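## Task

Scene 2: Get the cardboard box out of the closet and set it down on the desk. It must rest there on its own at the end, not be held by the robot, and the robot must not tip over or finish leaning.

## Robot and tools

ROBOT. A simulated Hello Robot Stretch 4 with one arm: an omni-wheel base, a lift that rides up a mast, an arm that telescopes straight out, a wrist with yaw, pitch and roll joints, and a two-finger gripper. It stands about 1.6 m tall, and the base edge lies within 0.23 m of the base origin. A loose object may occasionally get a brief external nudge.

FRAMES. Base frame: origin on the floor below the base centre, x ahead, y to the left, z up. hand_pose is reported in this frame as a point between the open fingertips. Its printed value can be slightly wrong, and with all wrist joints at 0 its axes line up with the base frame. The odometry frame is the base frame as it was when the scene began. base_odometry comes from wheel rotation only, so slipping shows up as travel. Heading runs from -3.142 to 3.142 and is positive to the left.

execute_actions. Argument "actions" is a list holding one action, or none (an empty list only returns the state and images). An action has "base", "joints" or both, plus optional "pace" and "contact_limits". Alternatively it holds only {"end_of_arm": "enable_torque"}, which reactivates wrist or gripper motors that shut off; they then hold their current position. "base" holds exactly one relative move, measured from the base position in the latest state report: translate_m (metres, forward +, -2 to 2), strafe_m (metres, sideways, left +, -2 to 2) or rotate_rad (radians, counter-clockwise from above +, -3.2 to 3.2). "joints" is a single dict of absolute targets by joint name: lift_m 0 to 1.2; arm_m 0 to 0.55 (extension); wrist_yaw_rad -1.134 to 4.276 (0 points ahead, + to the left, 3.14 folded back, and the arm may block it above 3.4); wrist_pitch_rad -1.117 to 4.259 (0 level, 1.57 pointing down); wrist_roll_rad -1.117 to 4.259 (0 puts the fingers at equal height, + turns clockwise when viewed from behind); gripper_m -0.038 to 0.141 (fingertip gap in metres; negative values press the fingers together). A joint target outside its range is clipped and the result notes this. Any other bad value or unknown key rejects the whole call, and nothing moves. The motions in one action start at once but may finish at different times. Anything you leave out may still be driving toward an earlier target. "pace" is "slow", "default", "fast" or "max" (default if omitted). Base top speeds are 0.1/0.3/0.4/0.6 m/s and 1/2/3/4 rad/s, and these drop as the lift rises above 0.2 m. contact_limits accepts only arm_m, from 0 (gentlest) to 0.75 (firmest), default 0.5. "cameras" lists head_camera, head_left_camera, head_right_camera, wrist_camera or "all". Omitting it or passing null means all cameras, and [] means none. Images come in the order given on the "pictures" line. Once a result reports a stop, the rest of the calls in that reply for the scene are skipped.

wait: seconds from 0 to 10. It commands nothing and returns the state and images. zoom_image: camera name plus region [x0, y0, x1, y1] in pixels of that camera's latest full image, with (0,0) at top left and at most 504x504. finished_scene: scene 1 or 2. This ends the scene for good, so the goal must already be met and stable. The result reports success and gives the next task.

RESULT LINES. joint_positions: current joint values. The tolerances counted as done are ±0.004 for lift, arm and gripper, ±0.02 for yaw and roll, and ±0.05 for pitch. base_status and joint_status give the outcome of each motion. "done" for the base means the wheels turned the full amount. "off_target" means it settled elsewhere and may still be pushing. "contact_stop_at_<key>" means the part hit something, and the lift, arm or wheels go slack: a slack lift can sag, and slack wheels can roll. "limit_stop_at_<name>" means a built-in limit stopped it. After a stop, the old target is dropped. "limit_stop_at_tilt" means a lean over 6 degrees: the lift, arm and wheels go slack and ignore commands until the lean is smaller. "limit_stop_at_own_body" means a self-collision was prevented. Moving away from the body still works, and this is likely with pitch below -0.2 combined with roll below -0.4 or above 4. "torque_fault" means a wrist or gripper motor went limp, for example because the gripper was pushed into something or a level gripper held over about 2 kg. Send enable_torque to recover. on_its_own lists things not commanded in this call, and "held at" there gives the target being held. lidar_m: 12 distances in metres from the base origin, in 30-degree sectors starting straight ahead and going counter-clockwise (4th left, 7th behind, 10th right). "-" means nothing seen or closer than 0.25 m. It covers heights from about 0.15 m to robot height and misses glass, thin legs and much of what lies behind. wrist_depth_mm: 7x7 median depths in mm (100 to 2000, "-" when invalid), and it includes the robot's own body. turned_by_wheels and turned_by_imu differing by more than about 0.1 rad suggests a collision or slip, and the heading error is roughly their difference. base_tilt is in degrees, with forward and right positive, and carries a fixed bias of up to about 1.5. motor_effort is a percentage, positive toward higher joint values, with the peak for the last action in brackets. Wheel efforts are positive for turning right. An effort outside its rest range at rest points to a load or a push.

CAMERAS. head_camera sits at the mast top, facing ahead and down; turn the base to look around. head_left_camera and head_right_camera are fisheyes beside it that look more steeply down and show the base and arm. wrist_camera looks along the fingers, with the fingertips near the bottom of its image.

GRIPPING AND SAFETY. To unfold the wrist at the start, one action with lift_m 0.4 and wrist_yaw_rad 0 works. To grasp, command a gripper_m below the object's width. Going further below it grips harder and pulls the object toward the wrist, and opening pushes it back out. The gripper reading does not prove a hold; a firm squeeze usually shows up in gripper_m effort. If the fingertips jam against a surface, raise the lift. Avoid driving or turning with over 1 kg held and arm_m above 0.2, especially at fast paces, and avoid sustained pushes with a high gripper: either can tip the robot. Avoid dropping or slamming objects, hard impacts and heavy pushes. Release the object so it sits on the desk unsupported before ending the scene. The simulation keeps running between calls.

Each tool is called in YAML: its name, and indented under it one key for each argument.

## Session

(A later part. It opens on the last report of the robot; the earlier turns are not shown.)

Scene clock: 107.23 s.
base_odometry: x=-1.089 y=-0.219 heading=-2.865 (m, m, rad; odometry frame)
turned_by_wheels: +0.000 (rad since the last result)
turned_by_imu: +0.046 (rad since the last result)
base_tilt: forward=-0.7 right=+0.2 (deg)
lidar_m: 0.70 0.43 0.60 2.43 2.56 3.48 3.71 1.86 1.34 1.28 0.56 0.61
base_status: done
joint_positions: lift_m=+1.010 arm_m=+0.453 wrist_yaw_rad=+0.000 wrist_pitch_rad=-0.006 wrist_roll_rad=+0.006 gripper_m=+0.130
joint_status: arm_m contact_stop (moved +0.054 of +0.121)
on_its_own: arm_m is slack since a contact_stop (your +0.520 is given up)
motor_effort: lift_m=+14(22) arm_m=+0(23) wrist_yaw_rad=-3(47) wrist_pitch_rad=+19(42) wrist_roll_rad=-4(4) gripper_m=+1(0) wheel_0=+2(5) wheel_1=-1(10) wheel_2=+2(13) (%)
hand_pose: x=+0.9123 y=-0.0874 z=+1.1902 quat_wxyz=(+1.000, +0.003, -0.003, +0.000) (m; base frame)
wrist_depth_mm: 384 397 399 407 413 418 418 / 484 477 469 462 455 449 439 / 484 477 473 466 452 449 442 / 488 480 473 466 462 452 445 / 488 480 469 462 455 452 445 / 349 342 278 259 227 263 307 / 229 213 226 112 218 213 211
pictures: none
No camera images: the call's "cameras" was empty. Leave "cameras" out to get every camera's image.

The wrist is catching on the shelf edge, so I'll raise it a little.

execute_actions:
  actions:
    - {"joints":{"lift_m":1.03,"arm_m":0.43}}
  cameras: []

execute_actions:
  actions:
    - {"joints":{"arm_m":0.52},"pace":"slow"}
  cameras: ["wrist_camera"]

Scene clock: 109.57 s.
base_odometry: x=-1.089 y=-0.219 heading=-2.865 (m, m, rad; odometry frame)
turned_by_wheels: +0.000 (rad since the last result)
turned_by_imu: +0.001 (rad since the last result)
base_tilt: forward=-0.6 right=+0.2 (deg)
lidar_m: 0.73 0.43 0.58 2.43 2.55 3.50 3.69 1.84 1.33 1.27 0.56 0.62
base_status: not commanded
joint_positions: lift_m=+1.030 arm_m=+0.431 wrist_yaw_rad=+0.000 wrist_pitch_rad=+0.002 wrist_roll_rad=+0.006 gripper_m=+0.130
joint_status: all done
motor_effort: lift_m=+22(20) arm_m=-4(6) wrist_yaw_rad=-2(3) wrist_pitch_rad=-5(17) wrist_roll_rad=-1(2) gripper_m=+0(1) wheel_0=+2(2) wheel_1=+0(0) wheel_2=+2(1) (%)
hand_pose: x=+0.8902 y=-0.0874 z=+1.2073 quat_wxyz=(+1.000, +0.003, +0.001, +0.000) (m; base frame)
wrist_depth_mm: 370 375 382 389 397 399 404 / 504 492 488 484 477 469 462 / 508 492 488 484 480 469 462 / 512 500 492 484 484 473 466 / 517 500 496 484 480 473 469 / 375 368 304 283 249 286 332 / 253 236 248 112 240 234 232
pictures: none
No camera images: the call's "cameras" was empty. Leave "cameras" out to get every camera's image.

Scene clock: 111.73 s.
base_odometry: x=-1.089 y=-0.219 heading=-2.865 (m, m, rad; odometry frame)
turned_by_wheels: +0.000 (rad since the last result)
turned_by_imu: +0.001 (rad since the last result)
base_tilt: forward=-0.7 right=+0.2 (deg)
lidar_m: 0.71 0.43 0.60 2.43 2.54 3.52 3.69 1.86 1.35 1.28 0.57 0.58
base_status: not commanded
joint_positions: lift_m=+1.030 arm_m=+0.519 wrist_yaw_rad=+0.000 wrist_pitch_rad=+0.002 wrist_roll_rad=+0.006 gripper_m=+0.130
joint_status: all done
motor_effort: lift_m=+22(22) arm_m=+5(2) wrist_yaw_rad=-3(2) wrist_pitch_rad=-5(5) wrist_roll_rad=-2(1) gripper_m=+0(2) wheel_0=+2(2) wheel_1=-1(1) wheel_2=+2(2) (%)
hand_pose: x=+0.9785 y=-0.0874 z=+1.2073 quat_wxyz=(+1.000, +0.003, +0.001, +0.000) (m; base frame)
wrist_depth_mm: 366 377 379 389 384 377 375 / 410 404 399 394 387 382 375 / 410 410 399 397 392 387 382 / 413 410 402 397 392 387 377 / 418 410 402 399 392 389 382 / 375 366 303 325 185 286 330 / 253 235 248 112 179 233 232
pictures: wrist_camera
Images, in order (width x height): wrist_camera 616x392.

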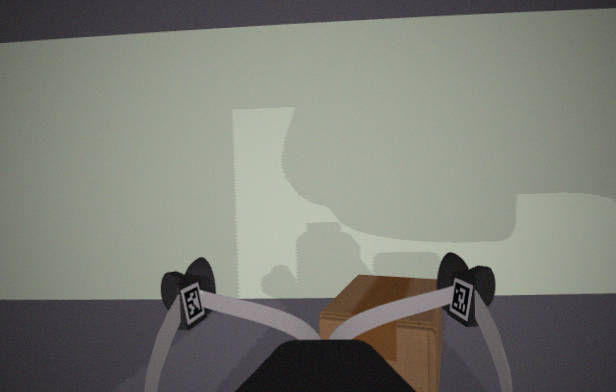

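execute_actions:
  actions:
    - {"base":{"strafe_m":-0.03},"joints":{"wrist_pitch_rad":0.13},"pace":"slow"}
  cameras: []

execute_actions:
  actions:
    - {"joints":{"gripper_m":0.02}}
  cameras: ["wrist_camera"]

Scene clock: 114.50 s.
base_odometry: x=-1.097 y=-0.191 heading=-2.865 (m, m, rad; odometry frame)
turned_by_wheels: +0.000 (rad since the last result)
turned_by_imu: +0.001 (rad since the last result)
base_tilt: forward=-0.7 right=+0.1 (deg)
lidar_m: 0.72 0.43 0.60 2.46 2.59 3.54 3.70 1.81 1.30 1.24 0.55 0.55
base_status: done
joint_positions: lift_m=+1.030 arm_m=+0.519 wrist_yaw_rad=+0.000 wrist_pitch_rad=+0.130 wrist_roll_rad=+0.006 gripper_m=+0.130
joint_status: all done
motor_effort: lift_m=+14(22) arm_m=+4(5) wrist_yaw_rad=-2(16) wrist_pitch_rad=+2(78) wrist_roll_rad=+1(16) gripper_m=-1(1) wheel_0=+5(9) wheel_1=-3(7) wheel_2=-1(2) (%)
hand_pose: x=+0.9763 y=-0.0874 z=+1.1712 quat_wxyz=(+0.998, +0.003, +0.065, +0.000) (m; base frame)
wrist_depth_mm: 382 375 370 368 364 357 355 / 392 384 382 377 370 366 362 / 399 394 394 387 379 373 370 / 410 407 397 392 387 384 379 / 402 392 377 276 325 351 342 / 260 254 220 247 216 212 235 / 191 181 189 112 183 179 178
pictures: none
No camera images: the call's "cameras" was empty. Leave "cameras" out to get every camera's image.

Scene clock: 116.50 s.
base_odometry: x=-1.097 y=-0.191 heading=-2.865 (m, m, rad; odometry frame)
turned_by_wheels: +0.000 (rad since the last result)
turned_by_imu: +0.000 (rad since the last result)
base_tilt: forward=-0.7 right=+0.2 (deg)
lidar_m: 0.72 0.45 0.61 2.45 2.56 3.54 3.71 1.81 1.29 1.24 0.58 0.57
base_status: not commanded
joint_positions: lift_m=+1.030 arm_m=+0.519 wrist_yaw_rad=+0.000 wrist_pitch_rad=+0.130 wrist_roll_rad=+0.006 gripper_m=+0.020
joint_status: all done
motor_effort: lift_m=+14(14) arm_m=+4(4) wrist_yaw_rad=-2(0) wrist_pitch_rad=+1(1) wrist_roll_rad=+0(1) gripper_m=-7(8) wheel_0=+5(5) wheel_1=-3(3) wheel_2=-1(1) (%)
hand_pose: x=+0.9763 y=-0.0874 z=+1.1712 quat_wxyz=(+0.998, +0.003, +0.065, +0.000) (m; base frame)
wrist_depth_mm: 382 379 370 368 364 359 351 / 394 387 382 377 373 368 362 / 402 399 387 387 379 375 373 / 410 407 402 392 387 382 379 / 402 392 377 268 329 351 343 / 260 256 236 213 190 238 234 / 191 190 179 112 182 165 178
pictures: wrist_camera
Images, in order (width x height): wrist_camera 616x392.

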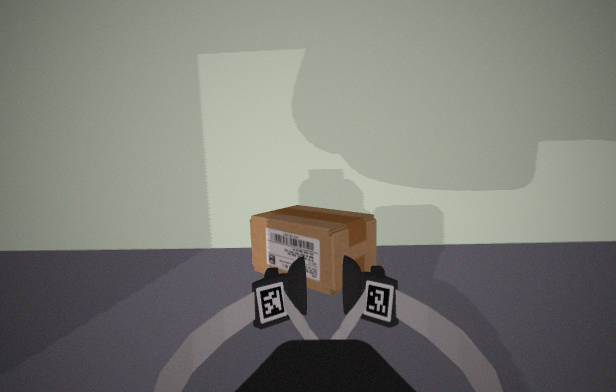

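The box slipped forward out of the grip. I'll open the gripper, move forward, and grab it again.

execute_actions:
  actions:
    - {"joints":{"gripper_m":0.135,"wrist_pitch_rad":0.1}}
  cameras: []

execute_actions:
  actions:
    - {"base":{"translate_m":0.07},"pace":"slow"}
  cameras: []

execute_actions:
  actions:
    - {"joints":{"gripper_m":0.02}}
  cameras: ["wrist_camera"]

Scene clock: 120.60 s.
base_odometry: x=-1.097 y=-0.191 heading=-2.865 (m, m, rad; odometry frame)
turned_by_wheels: +0.000 (rad since the last result)
turned_by_imu: +0.001 (rad since the last result)
base_tilt: forward=-0.6 right=+0.2 (deg)
lidar_m: 0.71 0.43 0.62 2.46 2.58 3.55 3.69 1.81 1.30 1.25 0.54 0.57
base_status: not commanded
joint_positions: lift_m=+1.030 arm_m=+0.519 wrist_yaw_rad=+0.000 wrist_pitch_rad=+0.103 wrist_roll_rad=+0.006 gripper_m=+0.135
joint_status: all done
motor_effort: lift_m=+14(13) arm_m=+4(4) wrist_yaw_rad=-3(2) wrist_pitch_rad=-6(7) wrist_roll_rad=+2(1) gripper_m=-2(8) wheel_0=+5(5) wheel_1=-3(3) wheel_2=-1(1) (%)
hand_pose: x=+0.9772 y=-0.0874 z=+1.1790 quat_wxyz=(+0.999, +0.003, +0.051, +0.000) (m; base frame)
wrist_depth_mm: 387 382 377 368 366 364 357 / 394 392 387 377 373 368 364 / 404 397 389 387 379 375 373 / 410 404 399 392 389 384 382 / 413 410 402 281 353 387 370 / 274 254 219 262 227 211 248 / 200 198 196 112 190 186 186
pictures: none
No camera images: the call's "cameras" was empty. Leave "cameras" out to get every camera's image.

Scene clock: 122.57 s.
base_odometry: x=-1.164 y=-0.210 heading=-2.865 (m, m, rad; odometry frame)
turned_by_wheels: +0.000 (rad since the last result)
turned_by_imu: +0.000 (rad since the last result)
base_tilt: forward=-0.7 right=+0.2 (deg)
lidar_m: 0.65 0.37 0.51 2.46 2.59 3.53 3.36 1.82 1.30 1.25 0.51 0.57
base_status: done
joint_positions: lift_m=+1.030 arm_m=+0.519 wrist_yaw_rad=+0.000 wrist_pitch_rad=+0.103 wrist_roll_rad=+0.006 gripper_m=+0.135
joint_status: not commanded
motor_effort: lift_m=+14(14) arm_m=+4(4) wrist_yaw_rad=-3(2) wrist_pitch_rad=-6(7) wrist_roll_rad=+0(0) gripper_m=-1(1) wheel_0=+3(4) wheel_1=+3(6) wheel_2=-5(8) (%)
hand_pose: x=+0.9772 y=-0.0874 z=+1.1790 quat_wxyz=(+0.999, +0.003, +0.051, +0.000) (m; base frame)
wrist_depth_mm: 317 312 309 306 301 297 293 / 324 320 314 309 306 301 300 / 330 327 322 315 314 307 304 / 338 334 327 322 319 314 310 / 345 338 334 224 324 320 317 / 276 253 219 195 216 211 246 / 200 197 196 112 190 186 185
pictures: none
No camera images: the call's "cameras" was empty. Leave "cameras" out to get every camera's image.

Scene clock: 124.67 s.
base_odometry: x=-1.164 y=-0.210 heading=-2.865 (m, m, rad; odometry frame)
turned_by_wheels: +0.000 (rad since the last result)
turned_by_imu: +0.000 (rad since the last result)
base_tilt: forward=-0.6 right=+0.2 (deg)
lidar_m: 0.66 0.37 0.49 2.44 2.56 3.57 3.37 1.82 1.31 1.24 0.49 0.55
base_status: not commanded
joint_positions: lift_m=+1.030 arm_m=+0.519 wrist_yaw_rad=-0.001 wrist_pitch_rad=+0.103 wrist_roll_rad=+0.006 gripper_m=+0.020
joint_status: all done
motor_effort: lift_m=+14(14) arm_m=+4(4) wrist_yaw_rad=+2(2) wrist_pitch_rad=-7(7) wrist_roll_rad=-1(1) gripper_m=-13(12) wheel_0=+2(3) wheel_1=+3(3) wheel_2=-6(5) (%)
hand_pose: x=+0.9771 y=-0.0877 z=+1.1790 quat_wxyz=(+0.999, +0.003, +0.051, -0.001) (m; base frame)
wrist_depth_mm: 317 314 309 304 301 296 294 / 322 319 315 312 307 301 298 / 330 327 320 317 314 309 306 / 340 334 327 322 319 315 310 / 345 336 332 236 325 322 317 / 274 270 230 228 189 250 247 / 200 198 186 112 190 171 185
pictures: wrist_camera
Images, in order (width x height): wrist_camera 616x392.

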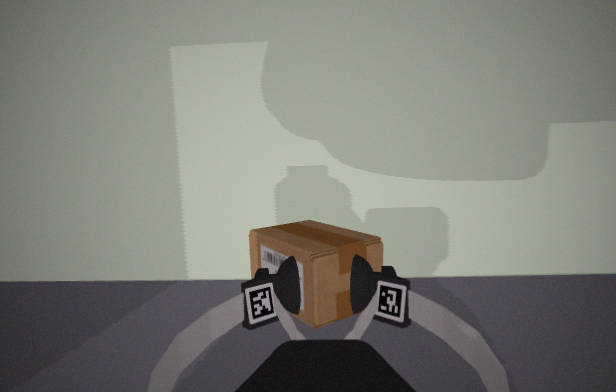

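execute_actions:
  actions:
    - {"joints":{"gripper_m":0.135}}
  cameras: []

execute_actions:
  actions:
    - {"base":{"translate_m":0.02},"joints":{"arm_m":0.55},"pace":"slow"}
  cameras: []

execute_actions:
  actions:
    - {"joints":{"gripper_m":0.02}}
  cameras: ["wrist_camera"]

Scene clock: 128.67 s.
base_odometry: x=-1.164 y=-0.210 heading=-2.865 (m, m, rad; odometry frame)
turned_by_wheels: +0.000 (rad since the last result)
turned_by_imu: +0.001 (rad since the last result)
base_tilt: forward=-0.7 right=+0.2 (deg)
lidar_m: 0.64 0.37 0.51 2.46 2.58 3.57 3.37 1.82 1.30 1.24 0.50 0.57
base_status: not commanded
joint_positions: lift_m=+1.030 arm_m=+0.519 wrist_yaw_rad=+0.000 wrist_pitch_rad=+0.102 wrist_roll_rad=+0.006 gripper_m=+0.135
joint_status: all done
motor_effort: lift_m=+14(14) arm_m=+4(4) wrist_yaw_rad=+1(5) wrist_pitch_rad=-7(6) wrist_roll_rad=+0(1) gripper_m=+0(17) wheel_0=+3(3) wheel_1=+3(3) wheel_2=-4(5) (%)
hand_pose: x=+0.9771 y=-0.0875 z=+1.1790 quat_wxyz=(+0.999, +0.003, +0.051, +0.000) (m; base frame)
wrist_depth_mm: 317 314 309 304 300 297 294 / 324 319 315 309 304 301 298 / 332 325 320 317 312 309 304 / 336 330 329 324 320 314 312 / 345 342 332 250 322 320 317 / 274 253 218 230 226 212 247 / 199 196 196 112 190 186 185
pictures: none
No camera images: the call's "cameras" was empty. Leave "cameras" out to get every camera's image.

Scene clock: 130.03 s.
base_odometry: x=-1.183 y=-0.215 heading=-2.864 (m, m, rad; odometry frame)
turned_by_wheels: +0.000 (rad since the last result)
turned_by_imu: +0.001 (rad since the last result)
base_tilt: forward=-0.6 right=+0.2 (deg)
lidar_m: 0.63 0.37 0.48 1.28 2.58 3.53 3.38 1.82 1.30 1.24 0.48 0.56
base_status: done
joint_positions: lift_m=+1.030 arm_m=+0.549 wrist_yaw_rad=+0.000 wrist_pitch_rad=+0.102 wrist_roll_rad=+0.006 gripper_m=+0.135
joint_status: all done
motor_effort: lift_m=+14(14) arm_m=+5(2) wrist_yaw_rad=-1(1) wrist_pitch_rad=-7(6) wrist_roll_rad=-1(1) gripper_m=+0(1) wheel_0=+3(8) wheel_1=+4(6) wheel_2=-4(7) (%)
hand_pose: x=+1.0069 y=-0.0875 z=+1.1790 quat_wxyz=(+0.999, +0.003, +0.051, +0.000) (m; base frame)
wrist_depth_mm: 268 264 259 257 253 251 248 / 273 268 266 262 257 255 252 / 281 276 272 267 264 259 256 / 286 279 276 272 268 266 263 / 290 285 282 224 273 268 267 / 274 253 218 177 194 212 249 / 200 198 196 112 190 186 185
pictures: none
No camera images: the call's "cameras" was empty. Leave "cameras" out to get every camera's image.

Scene clock: 132.13 s.
base_odometry: x=-1.183 y=-0.215 heading=-2.864 (m, m, rad; odometry frame)
turned_by_wheels: +0.000 (rad since the last result)
turned_by_imu: +0.000 (rad since the last result)
base_tilt: forward=-0.7 right=+0.3 (deg)
lidar_m: 0.63 0.36 0.46 1.29 2.57 3.56 3.41 1.83 1.30 1.24 0.51 0.55
base_status: not commanded
joint_positions: lift_m=+1.030 arm_m=+0.549 wrist_yaw_rad=+0.000 wrist_pitch_rad=+0.103 wrist_roll_rad=+0.006 gripper_m=+0.020
joint_status: all done
motor_effort: lift_m=+14(14) arm_m=+5(5) wrist_yaw_rad=-1(1) wrist_pitch_rad=-8(7) wrist_roll_rad=-1(0) gripper_m=-23(23) wheel_0=+3(3) wheel_1=+4(4) wheel_2=-3(4) (%)
hand_pose: x=+1.0069 y=-0.0874 z=+1.1789 quat_wxyz=(+0.999, +0.003, +0.051, +0.000) (m; base frame)
wrist_depth_mm: 267 264 260 257 253 250 247 / 273 268 265 263 259 255 252 / 279 277 271 267 264 258 256 / 285 281 277 272 270 266 263 / 290 287 282 220 271 268 266 / 273 270 190 168 174 178 246 / 199 187 195 112 179 185 179
pictures: wrist_camera
Images, in order (width x height): wrist_camera 616x392.

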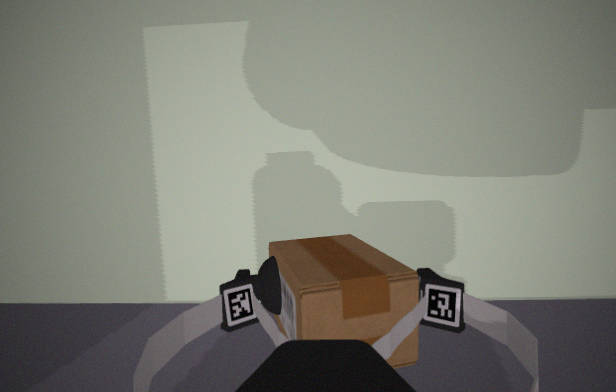

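execute_actions:
  actions:
    - {"joints":{"lift_m":1.05}}
  cameras: []

execute_actions:
  actions:
    - {"base":{"translate_m":-0.8},"joints":{"arm_m":0.0}}
  cameras: []

execute_actions:
  actions:
    - {"base":{"rotate_rad":-3.0}}
  cameras: ["wrist_camera","head_camera"]

Scene clock: 134.63 s.
base_odometry: x=-1.183 y=-0.215 heading=-2.864 (m, m, rad; odometry frame)
turned_by_wheels: +0.000 (rad since the last result)
turned_by_imu: +0.001 (rad since the last result)
base_tilt: forward=-0.7 right=+0.2 (deg)
lidar_m: 0.63 0.37 0.48 1.28 2.59 3.58 3.38 1.85 1.27 1.26 0.50 0.56
base_status: not commanded
joint_positions: lift_m=+1.050 arm_m=+0.549 wrist_yaw_rad=+0.000 wrist_pitch_rad=+0.103 wrist_roll_rad=+0.006 gripper_m=+0.020
joint_status: all done
motor_effort: lift_m=+23(25) arm_m=+5(5) wrist_yaw_rad=-1(2) wrist_pitch_rad=-9(9) wrist_roll_rad=-1(0) gripper_m=-24(23) wheel_0=+3(3) wheel_1=+4(4) wheel_2=-3(3) (%)
hand_pose: x=+1.0069 y=-0.0874 z=+1.1981 quat_wxyz=(+0.999, +0.003, +0.052, +0.000) (m; base frame)
wrist_depth_mm: 268 264 260 257 254 249 247 / 273 270 266 262 258 255 251 / 279 276 272 267 265 260 257 / 285 281 277 273 270 264 262 / 290 286 282 220 272 271 267 / 297 291 190 169 175 177 271 / 234 220 229 112 185 216 206
pictures: none
No camera images: the call's "cameras" was empty. Leave "cameras" out to get every camera's image.

Scene clock: 138.80 s.
base_odometry: x=-0.414 y=+0.004 heading=-2.865 (m, m, rad; odometry frame)
turned_by_wheels: +0.000 (rad since the last result)
turned_by_imu: +0.002 (rad since the last result)
base_tilt: forward=-0.7 right=+0.2 (deg)
lidar_m: 1.15 1.18 1.58 2.46 2.56 3.03 2.46 1.76 1.32 1.26 1.30 1.17
base_status: done
joint_positions: lift_m=+1.050 arm_m=+0.001 wrist_yaw_rad=+0.000 wrist_pitch_rad=+0.103 wrist_roll_rad=+0.006 gripper_m=+0.020
joint_status: all done
motor_effort: lift_m=+22(22) arm_m=-5(7) wrist_yaw_rad=-1(2) wrist_pitch_rad=-8(10) wrist_roll_rad=+0(1) gripper_m=-23(23) wheel_0=-2(8) wheel_1=-2(6) wheel_2=+1(12) (%)
hand_pose: x=+0.4587 y=-0.0874 z=+1.1981 quat_wxyz=(+0.999, +0.003, +0.052, +0.000) (m; base frame)
wrist_depth_mm: 904 878 891 1537 1576 820 1499 / 917 904 904 1576 1537 842 1537 / 946 917 917 1661 1618 854 1576 / 946 946 931 1661 1618 878 1576 / 976 960 946 219 1430 891 1618 / 991 976 190 169 175 177 1661 / 1008 1008 991 112 186 917 1708
pictures: none
No camera images: the call's "cameras" was empty. Leave "cameras" out to get every camera's image.

Scene clock: 142.17 s.
base_odometry: x=-0.414 y=+0.004 heading=+0.419 (m, m, rad; odometry frame)
turned_by_wheels: -2.999 (rad since the last result)
turned_by_imu: -3.061 (rad since the last result)
base_tilt: forward=-0.7 right=+0.3 (deg)
lidar_m: 2.10 1.59 1.28 1.26 1.37 1.17 1.15 1.26 2.52 2.48 2.73 2.13
base_status: done
joint_positions: lift_m=+1.050 arm_m=+0.001 wrist_yaw_rad=+0.000 wrist_pitch_rad=+0.103 wrist_roll_rad=+0.006 gripper_m=+0.020
joint_status: not commanded
motor_effort: lift_m=+21(22) arm_m=-5(4) wrist_yaw_rad=-1(2) wrist_pitch_rad=-8(8) wrist_roll_rad=-1(1) gripper_m=-24(24) wheel_0=+3(9) wheel_1=+2(7) wheel_2=+2(9) (%)
hand_pose: x=+0.4587 y=-0.0874 z=+1.1982 quat_wxyz=(+0.999, +0.003, +0.052, +0.000) (m; base frame)
wrist_depth_mm: 1464 - - - - - - / 1499 - - - - - - / 1464 - - - - - - / 1499 - - - - - - / 1464 - - 220 - - - / 1464 - 189 169 174 178 - / 1464 1756 - 112 186 - -
pictures: head_camera, wrist_camera
Images, in order (width x height): head_camera 420x560, wrist_camera 616x392.

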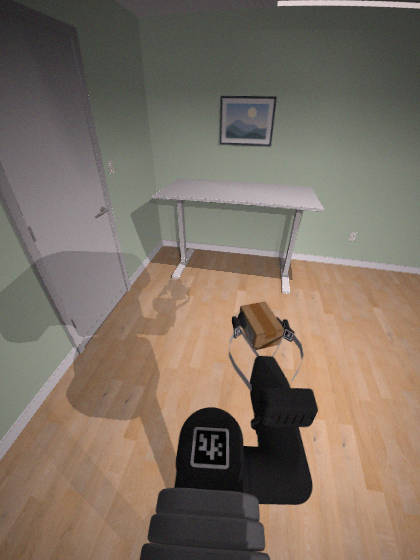

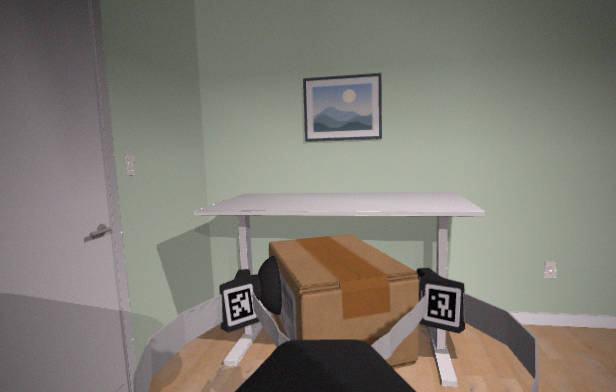

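This desk is taller. I'll drive up to it.

execute_actions:
  actions:
    - {"base":{"translate_m":1.55}}
  cameras: []

execute_actions:
  actions:
    - {"joints":{"arm_m":0.3}}
  cameras: ["wrist_camera"]

Scene clock: 150.23 s.
base_odometry: x=+1.002 y=+0.634 heading=+0.419 (m, m, rad; odometry frame)
turned_by_wheels: +0.000 (rad since the last result)
turned_by_imu: -0.001 (rad since the last result)
base_tilt: forward=-0.8 right=+0.2 (deg)
lidar_m: 0.55 0.62 1.00 0.99 1.13 1.78 2.65 2.94 2.75 2.70 0.71 0.56
base_status: done
joint_positions: lift_m=+1.050 arm_m=+0.001 wrist_yaw_rad=+0.000 wrist_pitch_rad=+0.103 wrist_roll_rad=+0.006 gripper_m=+0.020
joint_status: not commanded
motor_effort: lift_m=+21(21) arm_m=-4(4) wrist_yaw_rad=-2(1) wrist_pitch_rad=-8(9) wrist_roll_rad=+0(1) gripper_m=-24(23) wheel_0=+2(7) wheel_1=+2(7) wheel_2=-2(10) (%)
hand_pose: x=+0.4587 y=-0.0874 z=+1.1982 quat_wxyz=(+0.999, +0.003, +0.052, +0.000) (m; base frame)
wrist_depth_mm: 1255 1205 1138 1098 1042 1008 976 / 1255 1229 1160 1098 1060 1025 991 / 1255 1308 1182 1138 1098 1042 1025 / 1308 1308 1205 1182 1118 1098 1025 / 1255 1308 1229 220 1098 1078 1060 / 788 788 190 169 175 178 715 / 580 549 569 112 185 535 535
pictures: none
No camera images: the call's "cameras" was empty. Leave "cameras" out to get every camera's image.

Scene clock: 152.23 s.
base_odometry: x=+1.002 y=+0.634 heading=+0.419 (m, m, rad; odometry frame)
turned_by_wheels: +0.000 (rad since the last result)
turned_by_imu: +0.000 (rad since the last result)
base_tilt: forward=-0.8 right=+0.2 (deg)
lidar_m: 0.56 0.63 1.00 1.00 1.11 1.77 2.66 2.99 2.73 2.70 0.72 0.60
base_status: not commanded
joint_positions: lift_m=+1.050 arm_m=+0.299 wrist_yaw_rad=+0.000 wrist_pitch_rad=+0.103 wrist_roll_rad=+0.006 gripper_m=+0.020
joint_status: all done
motor_effort: lift_m=+21(21) arm_m=+5(5) wrist_yaw_rad=-1(1) wrist_pitch_rad=-8(8) wrist_roll_rad=+0(0) gripper_m=-24(23) wheel_0=+2(2) wheel_1=+2(2) wheel_2=-3(2) (%)
hand_pose: x=+0.7571 y=-0.0874 z=+1.1982 quat_wxyz=(+0.999, +0.003, +0.052, +0.000) (m; base frame)
wrist_depth_mm: 931 891 842 798 768 732 723 / 960 904 866 798 768 741 741 / 976 931 878 842 809 768 741 / 1008 960 917 866 820 778 768 / 1025 976 931 220 842 809 759 / 788 788 190 169 175 178 715 / 574 549 564 112 186 539 530
pictures: wrist_camera
Images, in order (width x height): wrist_camera 616x392.

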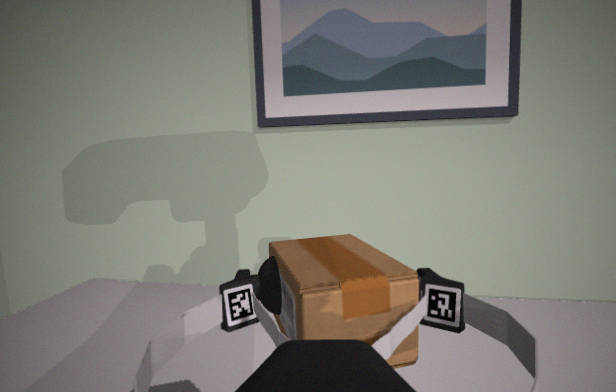

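execute_actions:
  actions:
    - {"joints":{"lift_m":0.85},"pace":"slow"}
  cameras: []

Scene clock: 156.37 s.
base_odometry: x=+1.002 y=+0.634 heading=+0.419 (m, m, rad; odometry frame)
turned_by_wheels: +0.000 (rad since the last result)
turned_by_imu: +0.001 (rad since the last result)
base_tilt: forward=-0.7 right=+0.2 (deg)
lidar_m: 0.56 0.65 0.98 1.00 1.13 1.75 2.65 2.96 2.71 2.69 0.70 0.55
base_status: not commanded
joint_positions: lift_m=+0.850 arm_m=+0.299 wrist_yaw_rad=+0.000 wrist_pitch_rad=+0.103 wrist_roll_rad=+0.006 gripper_m=+0.020
joint_status: all done
motor_effort: lift_m=+13(20) arm_m=+5(5) wrist_yaw_rad=-1(1) wrist_pitch_rad=-9(7) wrist_roll_rad=+1(0) gripper_m=-25(22) wheel_0=+3(2) wheel_1=+2(2) wheel_2=-2(2) (%)
hand_pose: x=+0.7571 y=-0.0874 z=+0.9989 quat_wxyz=(+0.999, +0.003, +0.052, +0.000) (m; base frame)
wrist_depth_mm: 946 891 842 798 768 732 723 / 946 917 866 820 798 759 732 / 991 931 891 842 809 778 741 / 1008 917 878 842 820 778 750 / 488 477 462 220 430 421 413 / 306 300 190 169 175 177 276 / 222 208 219 112 186 206 201
pictures: none
No camera images: the call's "cameras" was empty. Leave "cameras" out to get every camera's image.

execute_actions:
  actions:
    - {"joints":{"lift_m":0.838},"pace":"slow"}
  cameras: []

execute_actions:
  actions:
    - {"joints":{"gripper_m":0.135}}
  cameras: []

execute_actions:
  actions:
    - {"joints":{"arm_m":0.0,"lift_m":0.87}}
  cameras: ["head_camera"]

Scene clock: 158.67 s.
base_odometry: x=+1.002 y=+0.634 heading=+0.419 (m, m, rad; odometry frame)
turned_by_wheels: +0.000 (rad since the last result)
turned_by_imu: +0.001 (rad since the last result)
base_tilt: forward=-0.7 right=+0.2 (deg)
lidar_m: 0.58 0.64 1.00 1.00 1.14 1.76 2.63 2.97 2.73 2.70 0.70 0.57
base_status: not commanded
joint_positions: lift_m=+0.838 arm_m=+0.299 wrist_yaw_rad=+0.000 wrist_pitch_rad=+0.103 wrist_roll_rad=+0.006 gripper_m=+0.020
joint_status: all done
motor_effort: lift_m=+14(10) arm_m=+5(5) wrist_yaw_rad=-2(1) wrist_pitch_rad=-8(8) wrist_roll_rad=+1(0) gripper_m=-22(25) wheel_0=+2(2) wheel_1=+2(2) wheel_2=-2(2) (%)
hand_pose: x=+0.7571 y=-0.0874 z=+0.9869 quat_wxyz=(+0.999, +0.003, +0.052, +0.000) (m; base frame)
wrist_depth_mm: 917 891 854 809 759 750 715 / 960 917 878 842 798 768 732 / 976 931 878 854 809 778 741 / 991 931 891 842 820 778 750 / 442 427 415 219 392 384 370 / 277 273 190 169 174 178 249 / 202 189 198 112 180 187 181
pictures: none
No camera images: the call's "cameras" was empty. Leave "cameras" out to get every camera's image.

Scene clock: 160.77 s.
base_odometry: x=+1.002 y=+0.634 heading=+0.419 (m, m, rad; odometry frame)
turned_by_wheels: +0.000 (rad since the last result)
turned_by_imu: +0.000 (rad since the last result)
base_tilt: forward=-0.7 right=+0.2 (deg)
lidar_m: 0.58 0.61 1.01 0.99 1.14 1.78 2.63 2.96 2.72 2.71 0.72 0.58
base_status: not commanded
joint_positions: lift_m=+0.838 arm_m=+0.299 wrist_yaw_rad=+0.000 wrist_pitch_rad=+0.103 wrist_roll_rad=+0.006 gripper_m=+0.135
joint_status: all done
motor_effort: lift_m=+14(13) arm_m=+5(5) wrist_yaw_rad=+0(2) wrist_pitch_rad=-7(7) wrist_roll_rad=-1(0) gripper_m=-2(28) wheel_0=+2(2) wheel_1=+2(2) wheel_2=-2(3) (%)
hand_pose: x=+0.7571 y=-0.0874 z=+0.9870 quat_wxyz=(+0.999, +0.003, +0.051, +0.000) (m; base frame)
wrist_depth_mm: 931 904 854 820 768 741 723 / 946 904 878 831 798 759 741 / 991 946 891 854 809 768 759 / 1008 946 891 842 798 788 750 / 442 436 424 229 394 382 375 / 278 256 218 182 191 212 250 / 203 200 199 112 192 189 188
pictures: none
No camera images: the call's "cameras" was empty. Leave "cameras" out to get every camera's image.

Scene clock: 162.77 s.
base_odometry: x=+1.002 y=+0.634 heading=+0.419 (m, m, rad; odometry frame)
turned_by_wheels: +0.000 (rad since the last result)
turned_by_imu: +0.000 (rad since the last result)
base_tilt: forward=-0.7 right=+0.2 (deg)
lidar_m: 0.54 0.62 0.99 0.99 1.13 1.76 2.64 2.99 2.73 2.70 0.73 0.56
base_status: not commanded
joint_positions: lift_m=+0.870 arm_m=+0.001 wrist_yaw_rad=+0.000 wrist_pitch_rad=+0.102 wrist_roll_rad=+0.006 gripper_m=+0.135
joint_status: all done
motor_effort: lift_m=+22(19) arm_m=-4(2) wrist_yaw_rad=-1(2) wrist_pitch_rad=-5(6) wrist_roll_rad=-1(1) gripper_m=-1(1) wheel_0=+2(2) wheel_1=+2(2) wheel_2=-2(2) (%)
hand_pose: x=+0.4587 y=-0.0874 z=+1.0184 quat_wxyz=(+0.999, +0.003, +0.051, +0.000) (m; base frame)
wrist_depth_mm: 1229 1205 1138 1060 1025 991 976 / 1281 1229 1182 1118 1060 1025 1008 / 1255 1255 1205 1138 1098 1060 1025 / 1205 1255 1182 1138 1098 1042 976 / 580 559 539 484 512 500 488 / 430 404 219 355 334 211 322 / 1229 904 1308 112 1182 1138 1078
pictures: head_camera
Images, in order (width x height): head_camera 420x560.

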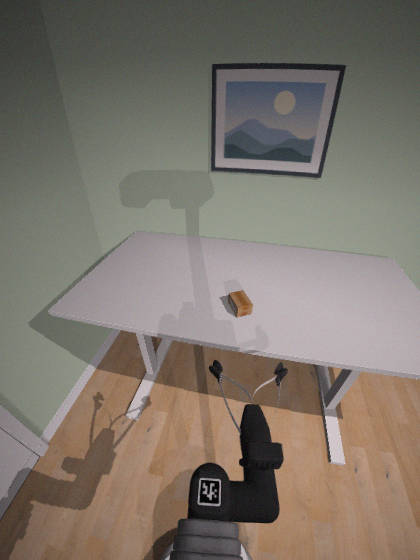

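finished_scene:
  scene: 2

The scene is finished: the task was done.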